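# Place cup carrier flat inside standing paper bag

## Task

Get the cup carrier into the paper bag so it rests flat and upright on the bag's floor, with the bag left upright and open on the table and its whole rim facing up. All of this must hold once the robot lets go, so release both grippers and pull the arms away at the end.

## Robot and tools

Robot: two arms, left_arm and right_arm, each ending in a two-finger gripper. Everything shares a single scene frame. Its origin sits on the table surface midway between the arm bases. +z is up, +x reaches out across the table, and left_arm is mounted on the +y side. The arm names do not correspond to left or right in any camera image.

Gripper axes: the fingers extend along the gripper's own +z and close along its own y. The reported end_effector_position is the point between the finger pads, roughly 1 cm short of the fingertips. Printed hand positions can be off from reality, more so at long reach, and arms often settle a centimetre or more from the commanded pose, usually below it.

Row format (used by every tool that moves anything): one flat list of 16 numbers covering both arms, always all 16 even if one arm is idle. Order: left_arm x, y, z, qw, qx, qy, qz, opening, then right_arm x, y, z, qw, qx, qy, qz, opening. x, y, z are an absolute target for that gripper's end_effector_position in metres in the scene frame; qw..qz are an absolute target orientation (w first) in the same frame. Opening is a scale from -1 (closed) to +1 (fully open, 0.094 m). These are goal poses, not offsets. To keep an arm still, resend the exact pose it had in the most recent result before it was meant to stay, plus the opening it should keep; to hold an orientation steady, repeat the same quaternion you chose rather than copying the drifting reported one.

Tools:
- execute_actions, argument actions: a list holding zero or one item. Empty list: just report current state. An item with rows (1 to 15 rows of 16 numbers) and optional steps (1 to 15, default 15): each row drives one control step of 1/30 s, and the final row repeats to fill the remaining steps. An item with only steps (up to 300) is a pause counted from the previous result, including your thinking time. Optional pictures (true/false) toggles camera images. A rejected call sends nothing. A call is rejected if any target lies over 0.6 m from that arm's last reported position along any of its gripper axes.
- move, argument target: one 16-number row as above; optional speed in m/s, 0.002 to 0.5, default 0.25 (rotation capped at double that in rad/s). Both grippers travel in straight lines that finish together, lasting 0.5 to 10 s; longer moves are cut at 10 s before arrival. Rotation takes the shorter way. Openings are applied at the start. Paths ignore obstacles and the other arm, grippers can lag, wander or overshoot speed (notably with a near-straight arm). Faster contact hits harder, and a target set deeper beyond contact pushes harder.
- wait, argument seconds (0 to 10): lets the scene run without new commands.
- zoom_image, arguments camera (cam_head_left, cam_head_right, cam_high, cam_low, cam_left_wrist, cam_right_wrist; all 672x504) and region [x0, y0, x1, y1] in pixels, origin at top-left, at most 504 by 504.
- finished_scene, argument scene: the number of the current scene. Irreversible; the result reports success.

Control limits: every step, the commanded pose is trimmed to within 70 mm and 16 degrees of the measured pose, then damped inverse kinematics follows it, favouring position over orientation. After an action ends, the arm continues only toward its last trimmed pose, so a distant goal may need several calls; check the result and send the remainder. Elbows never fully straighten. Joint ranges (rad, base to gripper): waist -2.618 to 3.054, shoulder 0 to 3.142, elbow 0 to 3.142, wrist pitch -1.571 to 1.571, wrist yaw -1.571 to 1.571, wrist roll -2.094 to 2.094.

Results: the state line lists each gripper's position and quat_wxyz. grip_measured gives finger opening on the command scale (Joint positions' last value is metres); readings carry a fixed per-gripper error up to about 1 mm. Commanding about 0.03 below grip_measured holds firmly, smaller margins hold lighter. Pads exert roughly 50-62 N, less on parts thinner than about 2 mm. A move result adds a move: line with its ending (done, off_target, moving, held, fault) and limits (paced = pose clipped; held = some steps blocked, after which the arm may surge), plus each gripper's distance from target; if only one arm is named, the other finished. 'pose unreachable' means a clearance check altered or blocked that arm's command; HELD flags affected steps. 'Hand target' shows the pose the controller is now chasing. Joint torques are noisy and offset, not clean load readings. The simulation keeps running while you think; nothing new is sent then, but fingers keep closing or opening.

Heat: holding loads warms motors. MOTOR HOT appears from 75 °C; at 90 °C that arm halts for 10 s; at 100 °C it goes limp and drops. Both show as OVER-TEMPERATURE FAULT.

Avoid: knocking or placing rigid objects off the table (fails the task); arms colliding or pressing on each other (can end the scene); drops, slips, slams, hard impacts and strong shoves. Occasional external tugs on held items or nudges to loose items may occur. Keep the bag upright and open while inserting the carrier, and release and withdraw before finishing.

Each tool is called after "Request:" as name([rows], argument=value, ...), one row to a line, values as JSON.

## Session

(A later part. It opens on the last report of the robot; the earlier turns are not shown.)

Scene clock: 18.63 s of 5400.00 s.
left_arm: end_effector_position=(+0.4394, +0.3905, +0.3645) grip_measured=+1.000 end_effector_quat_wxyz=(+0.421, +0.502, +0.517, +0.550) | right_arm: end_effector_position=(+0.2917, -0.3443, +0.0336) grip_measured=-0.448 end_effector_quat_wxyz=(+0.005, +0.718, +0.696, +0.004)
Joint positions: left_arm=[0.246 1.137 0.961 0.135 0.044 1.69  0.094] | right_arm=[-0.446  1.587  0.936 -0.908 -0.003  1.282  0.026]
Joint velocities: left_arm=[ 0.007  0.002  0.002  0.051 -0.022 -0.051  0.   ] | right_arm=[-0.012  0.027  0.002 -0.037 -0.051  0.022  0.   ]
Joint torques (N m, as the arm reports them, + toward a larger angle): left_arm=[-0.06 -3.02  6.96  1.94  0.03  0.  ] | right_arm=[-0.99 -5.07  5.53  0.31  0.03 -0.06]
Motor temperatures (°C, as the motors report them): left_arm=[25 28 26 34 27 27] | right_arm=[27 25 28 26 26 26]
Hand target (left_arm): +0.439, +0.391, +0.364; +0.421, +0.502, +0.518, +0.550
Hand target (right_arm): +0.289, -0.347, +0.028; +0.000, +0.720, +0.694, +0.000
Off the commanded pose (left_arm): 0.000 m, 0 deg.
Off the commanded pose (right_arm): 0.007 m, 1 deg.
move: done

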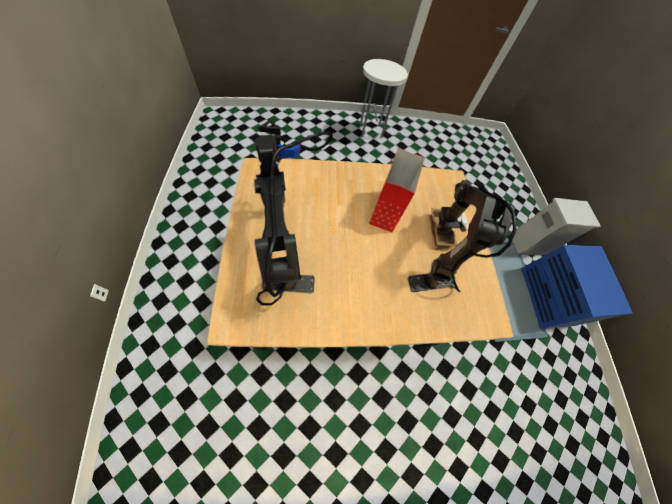

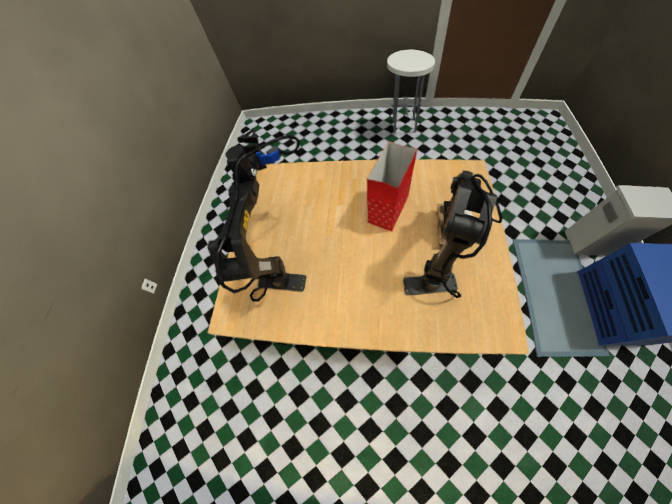

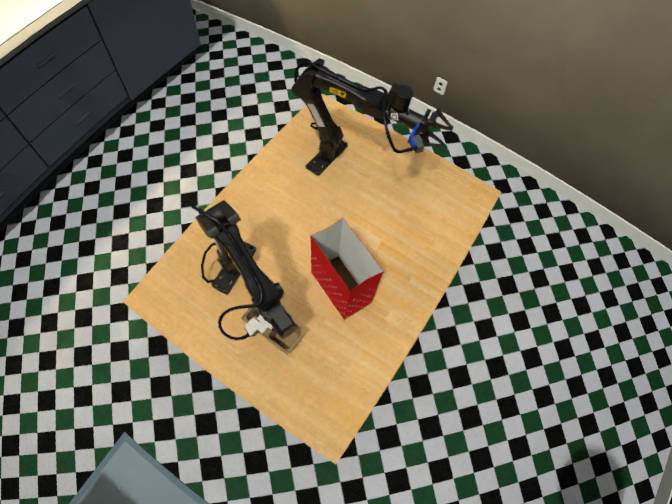

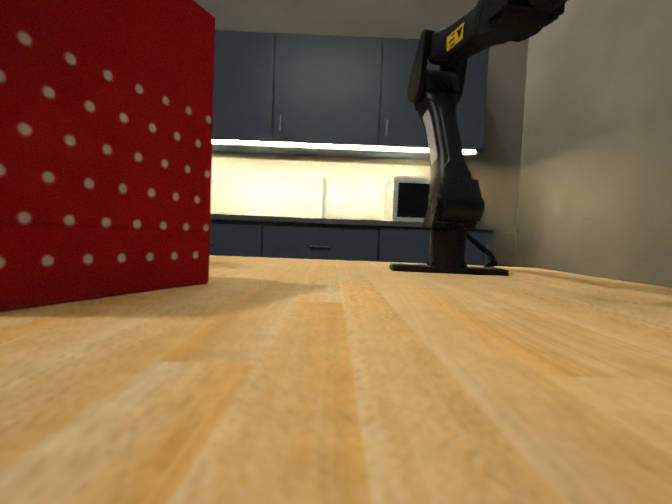

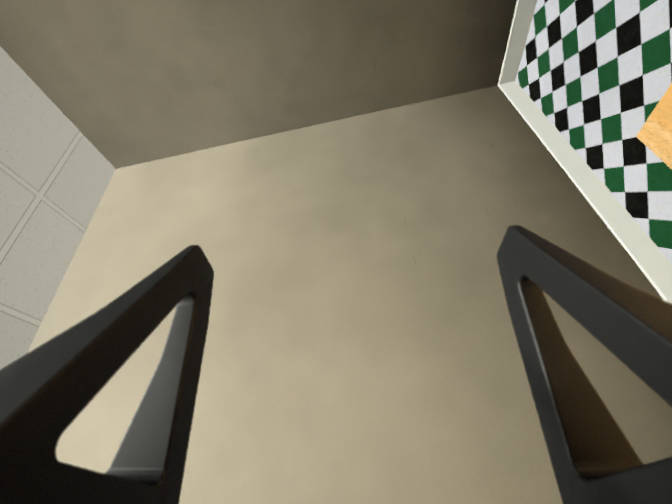

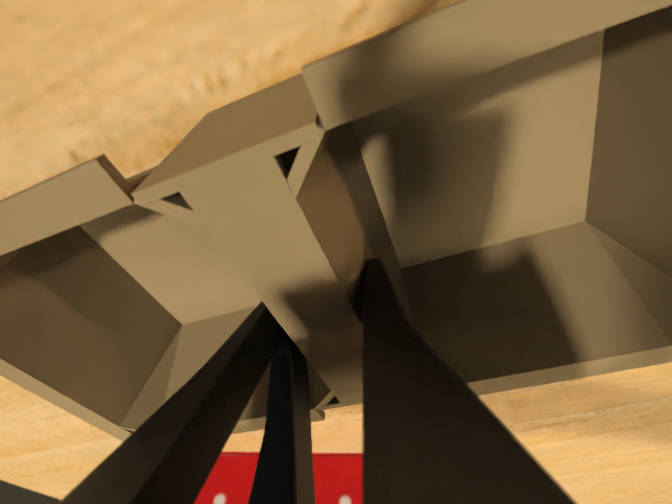

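Request:
execute_actions(actions=[])

Request:
move(target=[0.4394,0.3905,0.3645,0.421,0.502,0.518,0.55,1,0.289,-0.347,0.021,0,0.72,0.694,0,-0.15], speed=0.03)

Request:
move(target=[0.4394,0.3905,0.3645,0.421,0.502,0.518,0.55,1,0.289,-0.347,0.021,0,0.72,0.694,0,-0.55])

Scene clock: 30.40 s of 5400.00 s.
left_arm: end_effector_position=(+0.4394, +0.3905, +0.3645) grip_measured=+1.000 end_effector_quat_wxyz=(+0.421, +0.502, +0.517, +0.550) | right_arm: end_effector_position=(+0.2917, -0.3443, +0.0336) grip_measured=-0.448 end_effector_quat_wxyz=(+0.005, +0.718, +0.696, +0.004)
Joint positions: left_arm=[0.246 1.137 0.961 0.135 0.044 1.69  0.094] | right_arm=[-0.446  1.587  0.936 -0.908 -0.003  1.282  0.026]
Joint velocities: left_arm=[ 0.002 -0.007 -0.007 -0.007 -0.037 -0.022  0.   ] | right_arm=[ 0.002 -0.017 -0.007  0.007  0.022 -0.051 -0.   ]
Joint torques (N m, as the arm reports them, + toward a larger angle): left_arm=[ 0.01 -3.03  7.04  1.95  0.02 -0.03] | right_arm=[-0.99 -5.05  5.52  0.31  0.03 -0.06]
Motor temperatures (°C, as the motors report them): left_arm=[25 28 26 35 27 27] | right_arm=[27 25 28 26 26 26]
Hand target (left_arm): +0.439, +0.391, +0.364; +0.421, +0.502, +0.518, +0.550
Hand target (right_arm): +0.289, -0.347, +0.028; +0.000, +0.720, +0.694, +0.000
Off the commanded pose (left_arm): 0.000 m, 0 deg.
Off the commanded pose (right_arm): 0.007 m, 1 deg.
Steps of this call (steps 1 to 90: nothing new was sent; then 8.77 s passed at rest). Readings (end_effector_position):
1: left_arm (+0.4394, +0.3905, +0.3645) | right_arm (+0.2917, -0.3443, +0.0336)
2: left_arm (+0.4394, +0.3905, +0.3645) | right_arm (+0.2917, -0.3443, +0.0336)
4: left_arm (+0.4394, +0.3905, +0.3645) | right_arm (+0.2917, -0.3443, +0.0336)
8: left_arm (+0.4394, +0.3905, +0.3645) | right_arm (+0.2917, -0.3443, +0.0336)
90: the state above

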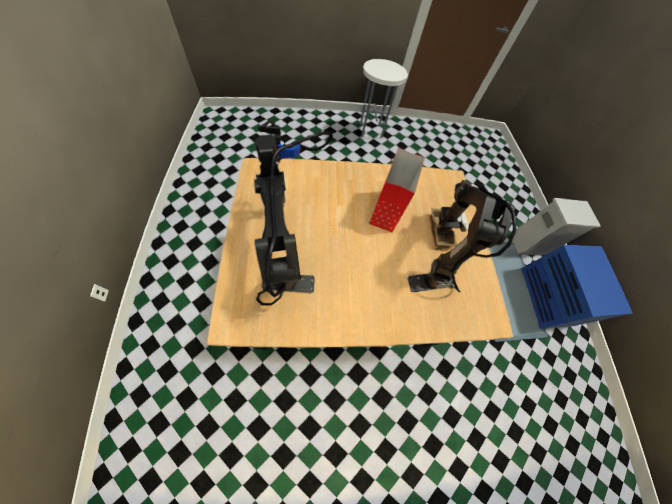

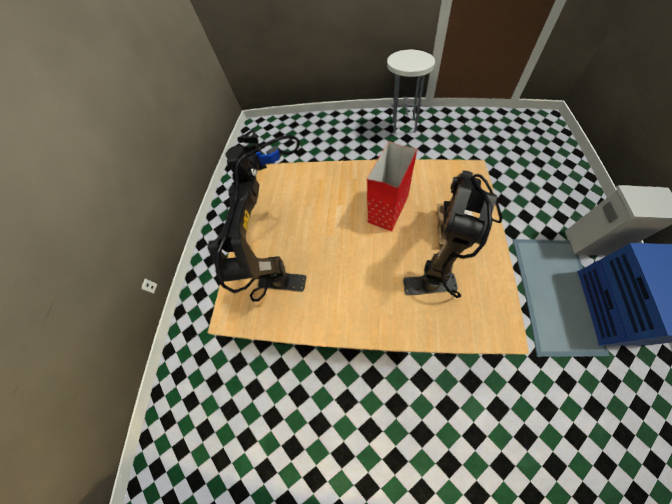

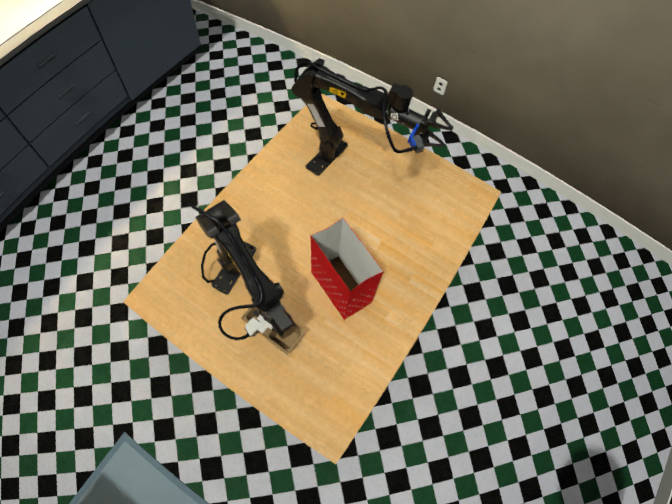

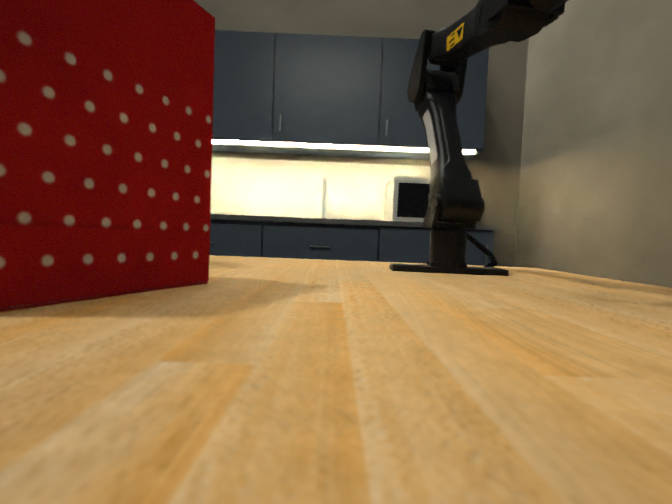

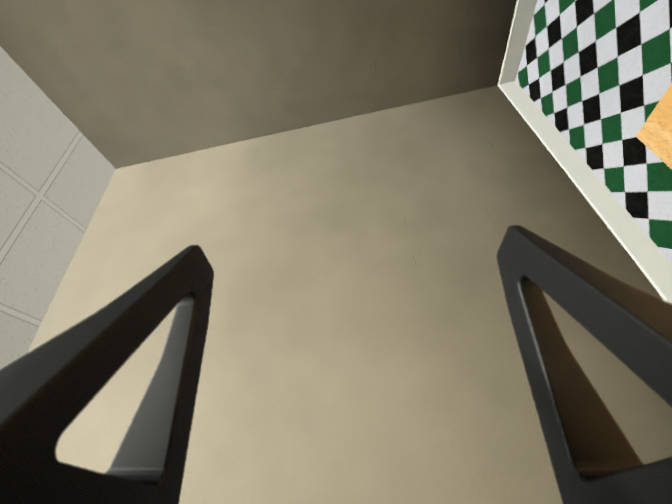

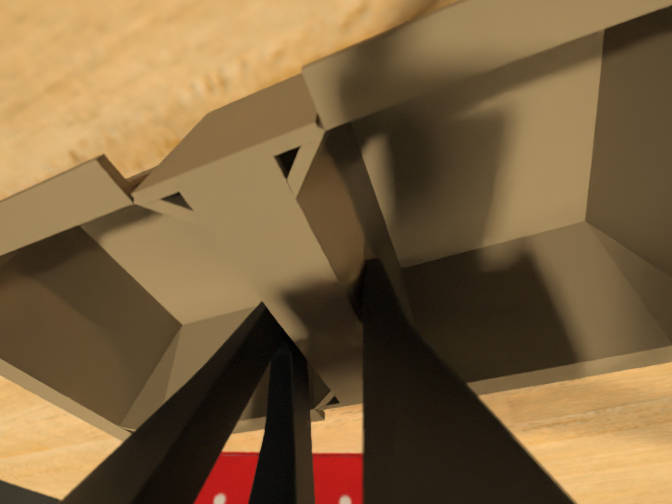

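Scene clock: 31.20 s of 5400.00 s.
left_arm: end_effector_position=(+0.4394, +0.3905, +0.3645) grip_measured=+1.000 end_effector_quat_wxyz=(+0.421, +0.502, +0.517, +0.550) | right_arm: end_effector_position=(+0.2923, -0.3445, +0.0271) grip_measured=-0.151 end_effector_quat_wxyz=(+0.005, +0.718, +0.696, +0.004)
Joint positions: left_arm=[0.246 1.137 0.961 0.135 0.044 1.69  0.094] | right_arm=[-0.446  1.599  0.92  -0.879 -0.003  1.282  0.04 ]
Joint velocities: left_arm=[-0.017 -0.012 -0.012 -0.007 -0.007 -0.022  0.   ] | right_arm=[-0.017 -0.002 -0.007 -0.007  0.037  0.037 -0.   ]
Joint torques (N m, as the arm reports them, + toward a larger angle): left_arm=[-0.07 -3.03  6.99  1.94  0.01  0.  ] | right_arm=[-0.98 -5.16  5.23  0.28  0.03 -0.06]
Motor temperatures (°C, as the motors report them): left_arm=[25 28 26 35 27 27] | right_arm=[27 25 28 26 26 26]
Hand target (left_arm): +0.439, +0.391, +0.364; +0.421, +0.502, +0.518, +0.550
Hand target (right_arm): +0.289, -0.347, +0.021; -0.000, +0.720, +0.694, +0.000
Off the commanded pose (left_arm): 0.000 m, 0 deg.
Off the commanded pose (right_arm): 0.007 m, 1 deg.
move: done

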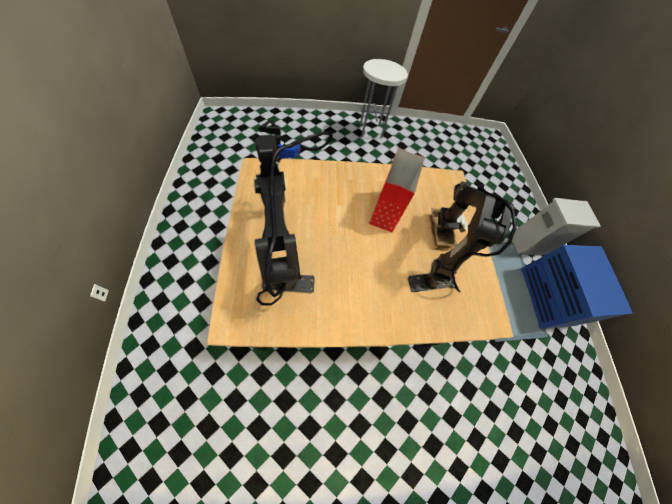

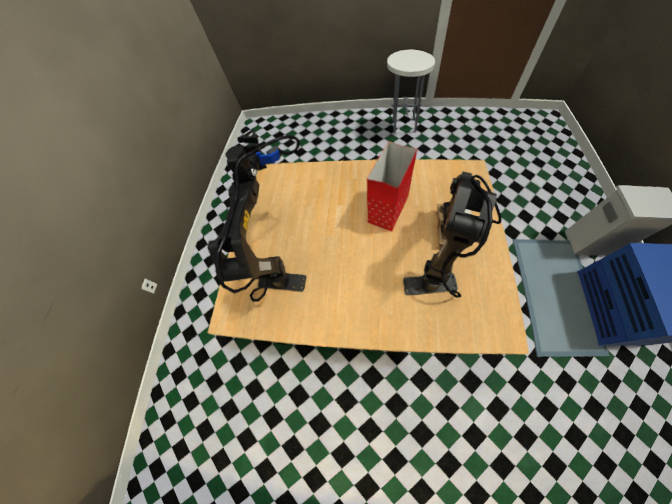

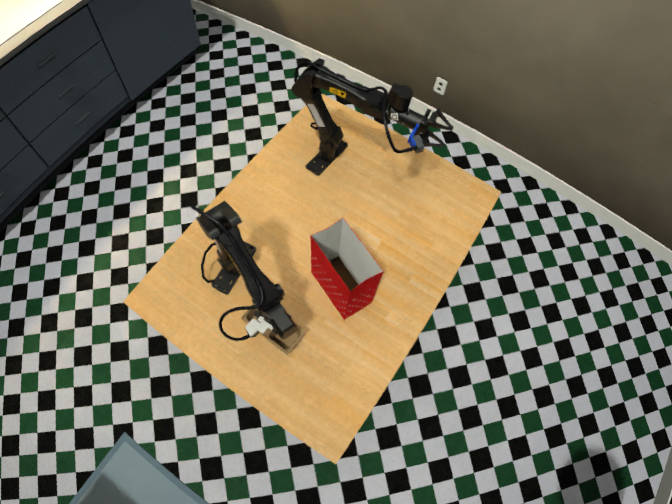

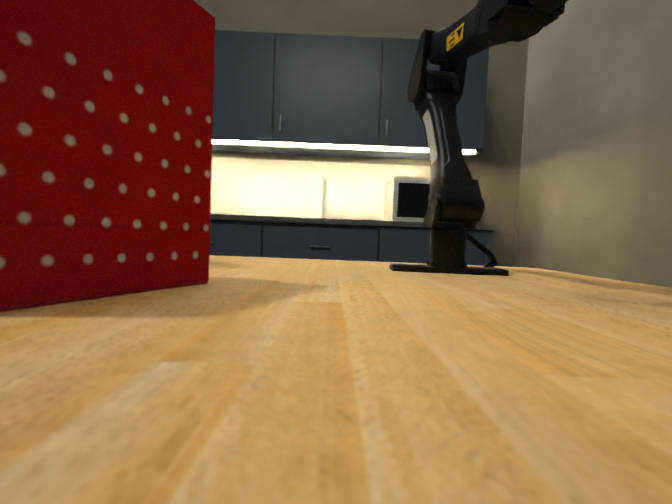

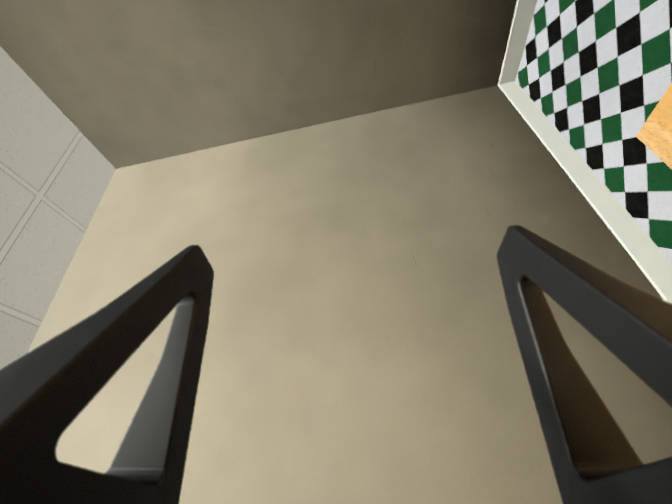

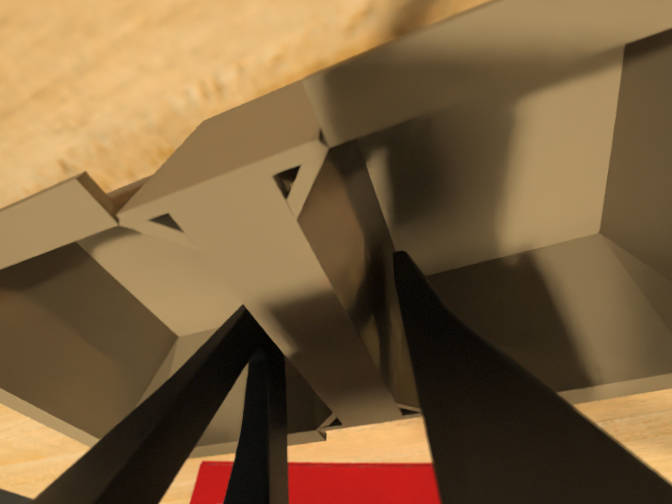

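Scene clock: 31.90 s of 5400.00 s.
left_arm: end_effector_position=(+0.4394, +0.3905, +0.3645) grip_measured=+1.000 end_effector_quat_wxyz=(+0.421, +0.502, +0.517, +0.550) | right_arm: end_effector_position=(+0.2927, -0.3447, +0.0271) grip_measured=-0.475 end_effector_quat_wxyz=(+0.006, +0.718, +0.696, +0.005)
Joint positions: left_arm=[0.246 1.137 0.961 0.135 0.044 1.69  0.094] | right_arm=[-0.446  1.599  0.92  -0.877 -0.003  1.282  0.025]
Joint velocities: left_arm=[-0.022 -0.007  0.027  0.007 -0.022  0.007  0.   ] | right_arm=[ 0.007  0.002 -0.012  0.051 -0.066  0.007 -0.001]
Joint torques (N m, as the arm reports them, + toward a larger angle): left_arm=[ 0.03 -3.09  6.89  1.96  0.02 -0.01] | right_arm=[-0.98 -5.1   5.26  0.32  0.04 -0.06]
Motor temperatures (°C, as the motors report them): left_arm=[25 28 26 35 27 27] | right_arm=[27 25 28 26 26 26]
Hand target (left_arm): +0.439, +0.391, +0.364; +0.421, +0.502, +0.518, +0.550
Hand target (right_arm): +0.289, -0.347, +0.021; +0.000, +0.720, +0.694, +0.000
Off the commanded pose (left_arm): 0.000 m, 0 deg.
Off the commanded pose (right_arm): 0.007 m, 1 deg.
move: done

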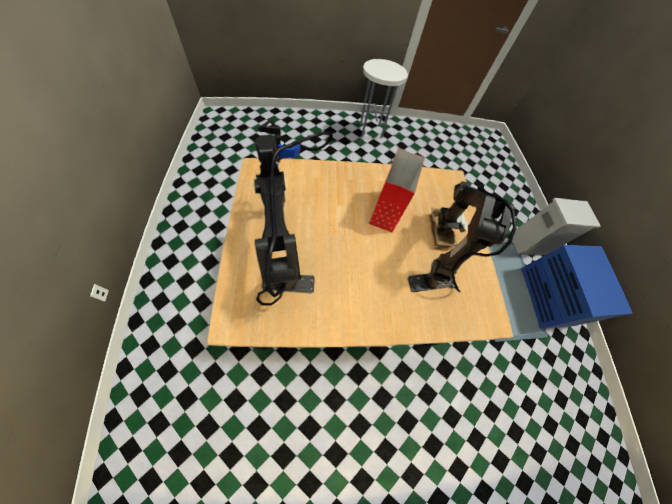

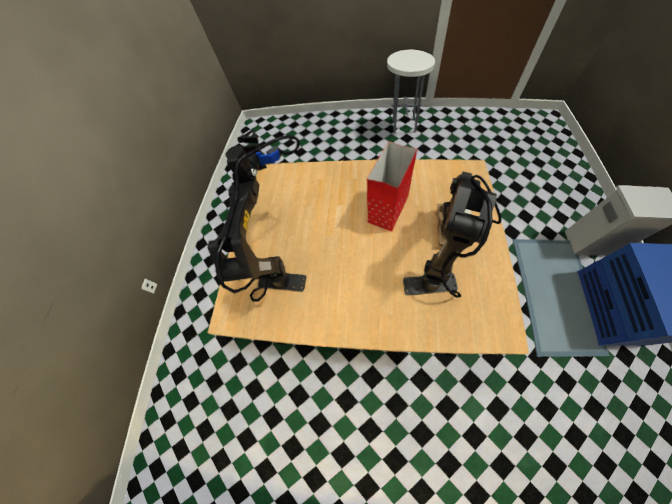

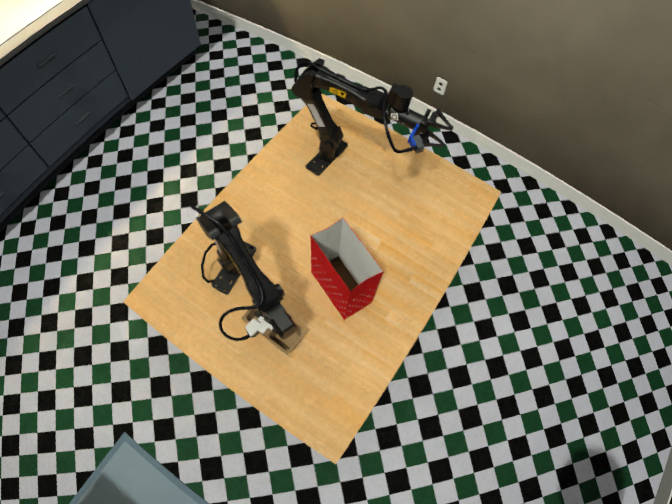

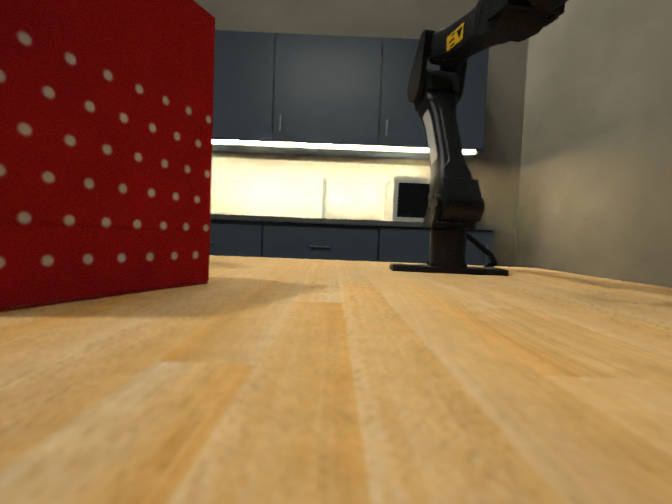

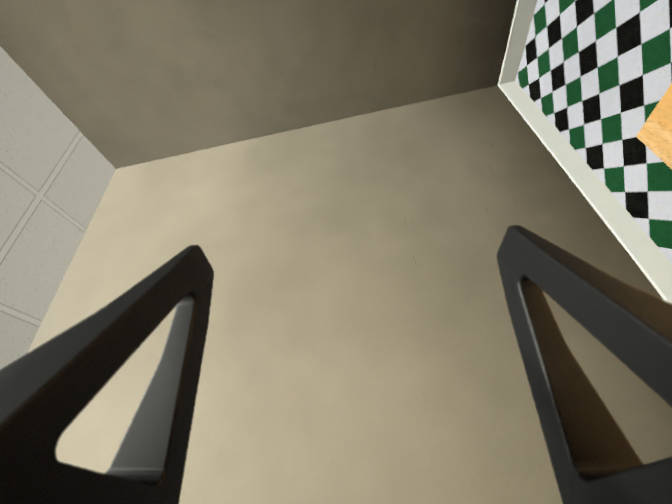

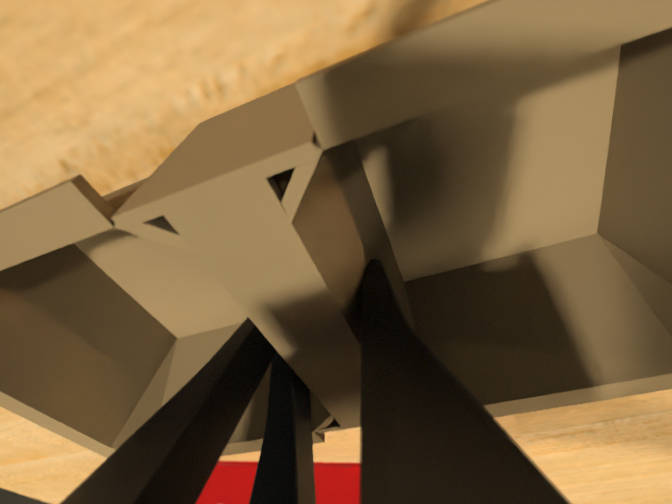

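Request:
move(target=[0.4394,0.3905,0.3645,0.421,0.502,0.518,0.55,1,0.289,-0.352,0.021,0,0.62,0.785,0,-0.1], speed=0.08)

Request:
move(target=[0.4394,0.3905,0.3645,0.421,0.502,0.518,0.55,1,0.289,-0.352,0.021,0,0.62,0.785,0,-0.6])

Scene clock: 38.23 s of 5400.00 s.
left_arm: end_effector_position=(+0.4394, +0.3905, +0.3645) grip_measured=+1.000 end_effector_quat_wxyz=(+0.421, +0.502, +0.517, +0.550) | right_arm: end_effector_position=(+0.2913, -0.3488, +0.0271) grip_measured=-0.102 end_effector_quat_wxyz=(+0.007, +0.619, +0.786, +0.004)
Joint positions: left_arm=[0.246 1.137 0.961 0.135 0.044 1.69  0.094] | right_arm=[-0.464  1.599  0.92  -0.877 -0.003  0.996  0.042]
Joint velocities: left_arm=[-0.002 -0.002  0.012  0.022 -0.022  0.037  0.   ] | right_arm=[-0.007  0.002 -0.007  0.051  0.007 -0.095 -0.001]
Joint torques (N m, as the arm reports them, + toward a larger angle): left_arm=[-0.06 -3.14  6.99  1.98  0.   -0.02] | right_arm=[-1.07 -4.56  5.89  0.31  0.04 -0.07]
Motor temperatures (°C, as the motors report them): left_arm=[25 28 26 35 27 27] | right_arm=[27 25 28 26 26 26]
Hand target (left_arm): +0.439, +0.391, +0.364; +0.421, +0.502, +0.518, +0.550
Hand target (right_arm): +0.289, -0.352, +0.021; +0.000, +0.620, +0.785, +0.000
Off the commanded pose (left_arm): 0.000 m, 0 deg.
Off the commanded pose (right_arm): 0.007 m, 1 deg.
After step 90, 1.33 s passed at rest.
move: done

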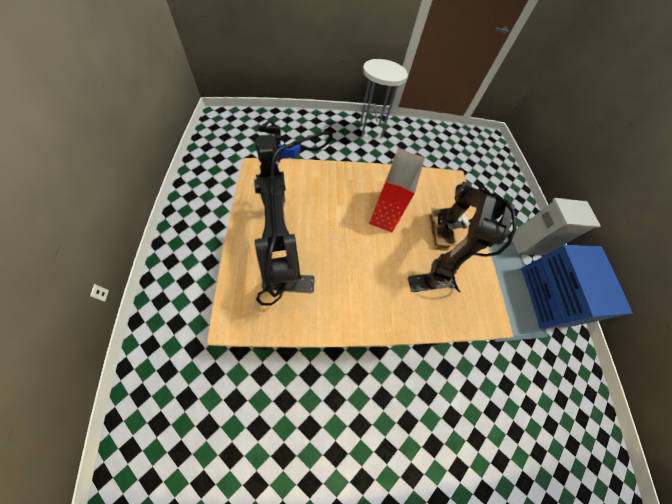

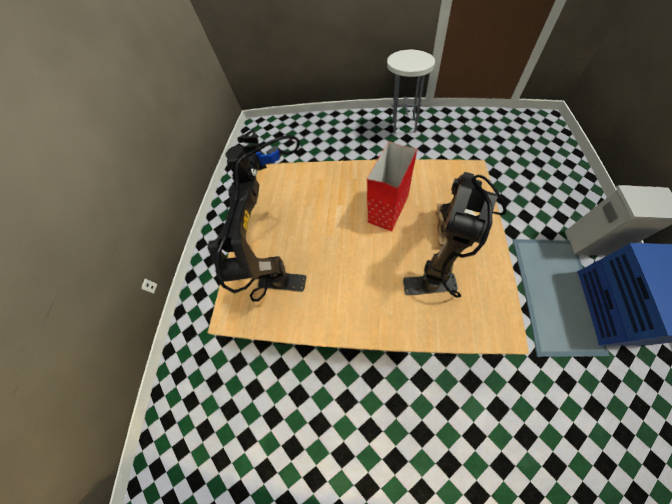

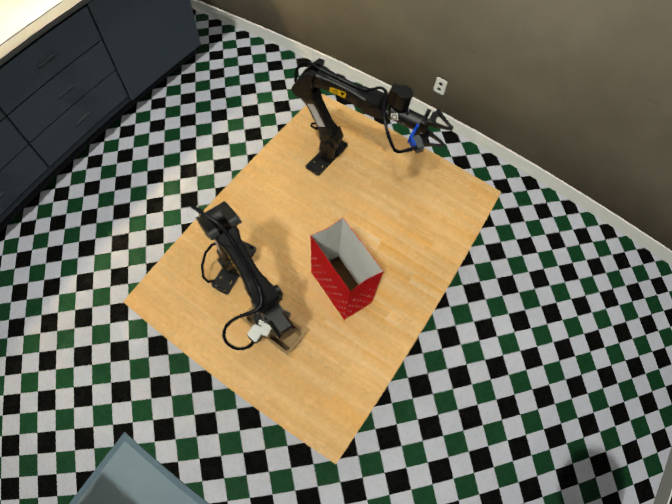

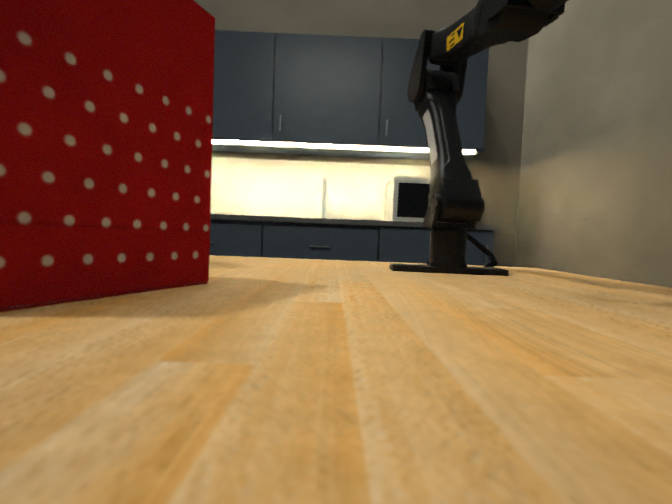

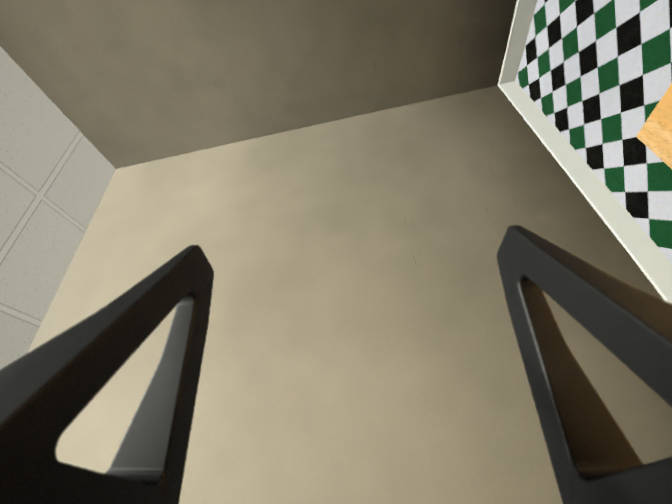

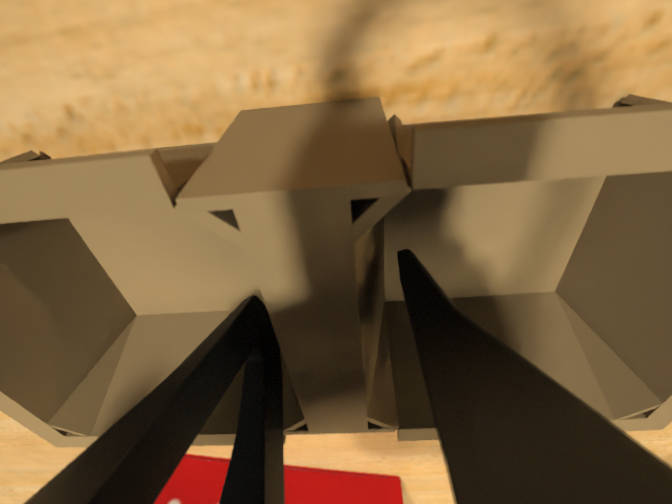

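Scene clock: 38.93 s of 5400.00 s.
left_arm: end_effector_position=(+0.4394, +0.3905, +0.3645) grip_measured=+1.000 end_effector_quat_wxyz=(+0.421, +0.502, +0.517, +0.550) | right_arm: end_effector_position=(+0.2914, -0.3489, +0.0271) grip_measured=-0.486 end_effector_quat_wxyz=(+0.007, +0.619, +0.786, +0.004)
Joint positions: left_arm=[0.246 1.137 0.961 0.135 0.044 1.69  0.094] | right_arm=[-0.464  1.599  0.92  -0.877 -0.003  0.996  0.024]
Joint velocities: left_arm=[-0.002  0.002  0.017 -0.022 -0.007 -0.007  0.   ] | right_arm=[-0.002  0.002 -0.002 -0.007 -0.037  0.022  0.   ]
Joint torques (N m, as the arm reports them, + toward a larger angle): left_arm=[-0.14 -3.    7.08  1.95  0.03 -0.03] | right_arm=[-1.1  -4.55  5.89  0.31  0.05 -0.08]
Motor temperatures (°C, as the motors report them): left_arm=[25 28 26 35 27 27] | right_arm=[27 25 28 26 26 26]
Hand target (left_arm): +0.439, +0.391, +0.364; +0.421, +0.502, +0.518, +0.550
Hand target (right_arm): +0.289, -0.352, +0.021; +0.000, +0.620, +0.785, -0.000
Off the commanded pose (left_arm): 0.000 m, 0 deg.
Off the commanded pose (right_arm): 0.007 m, 1 deg.
move: done

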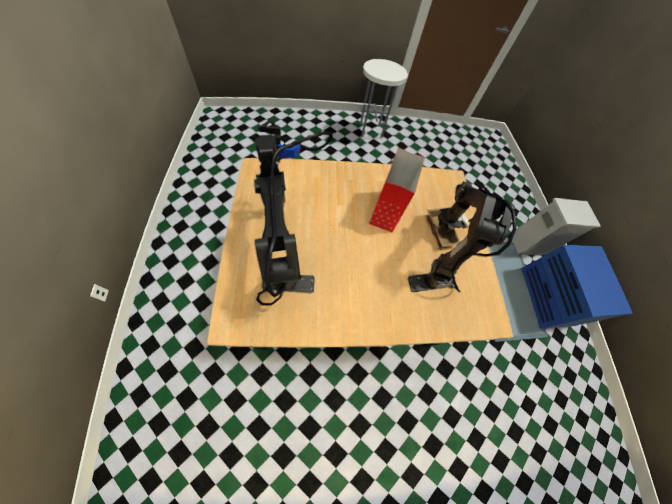

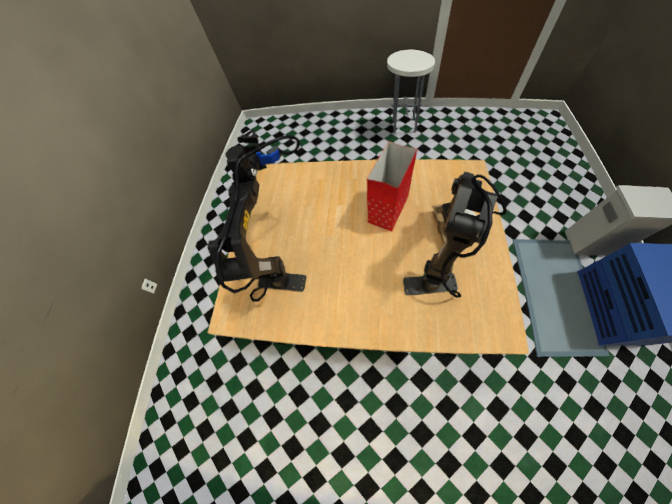

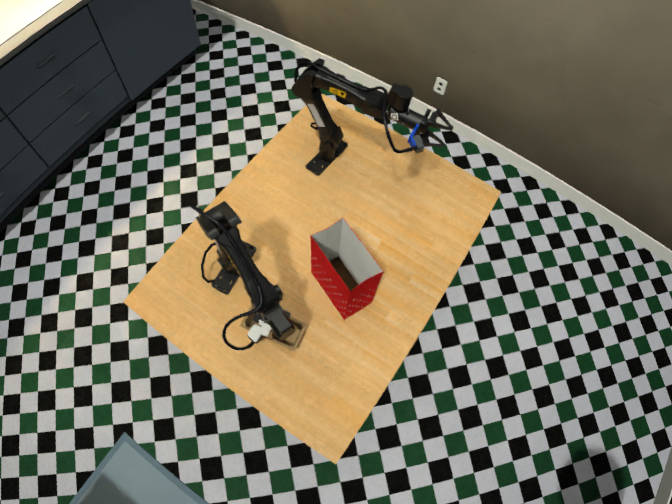

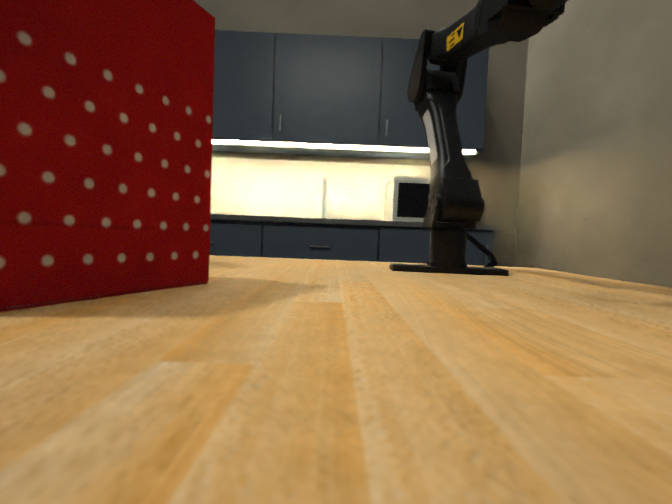

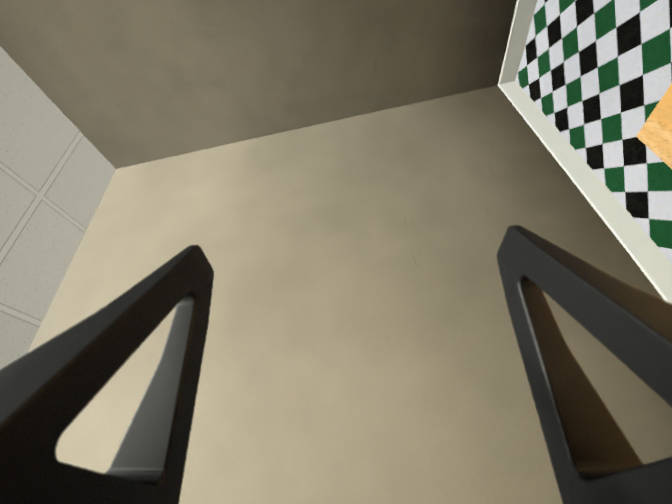

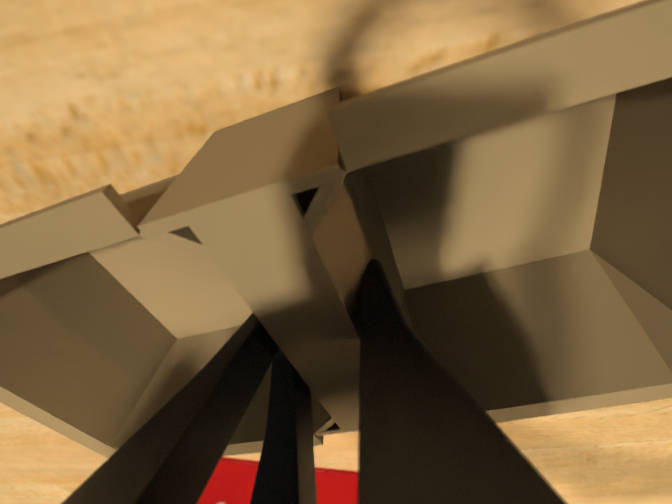

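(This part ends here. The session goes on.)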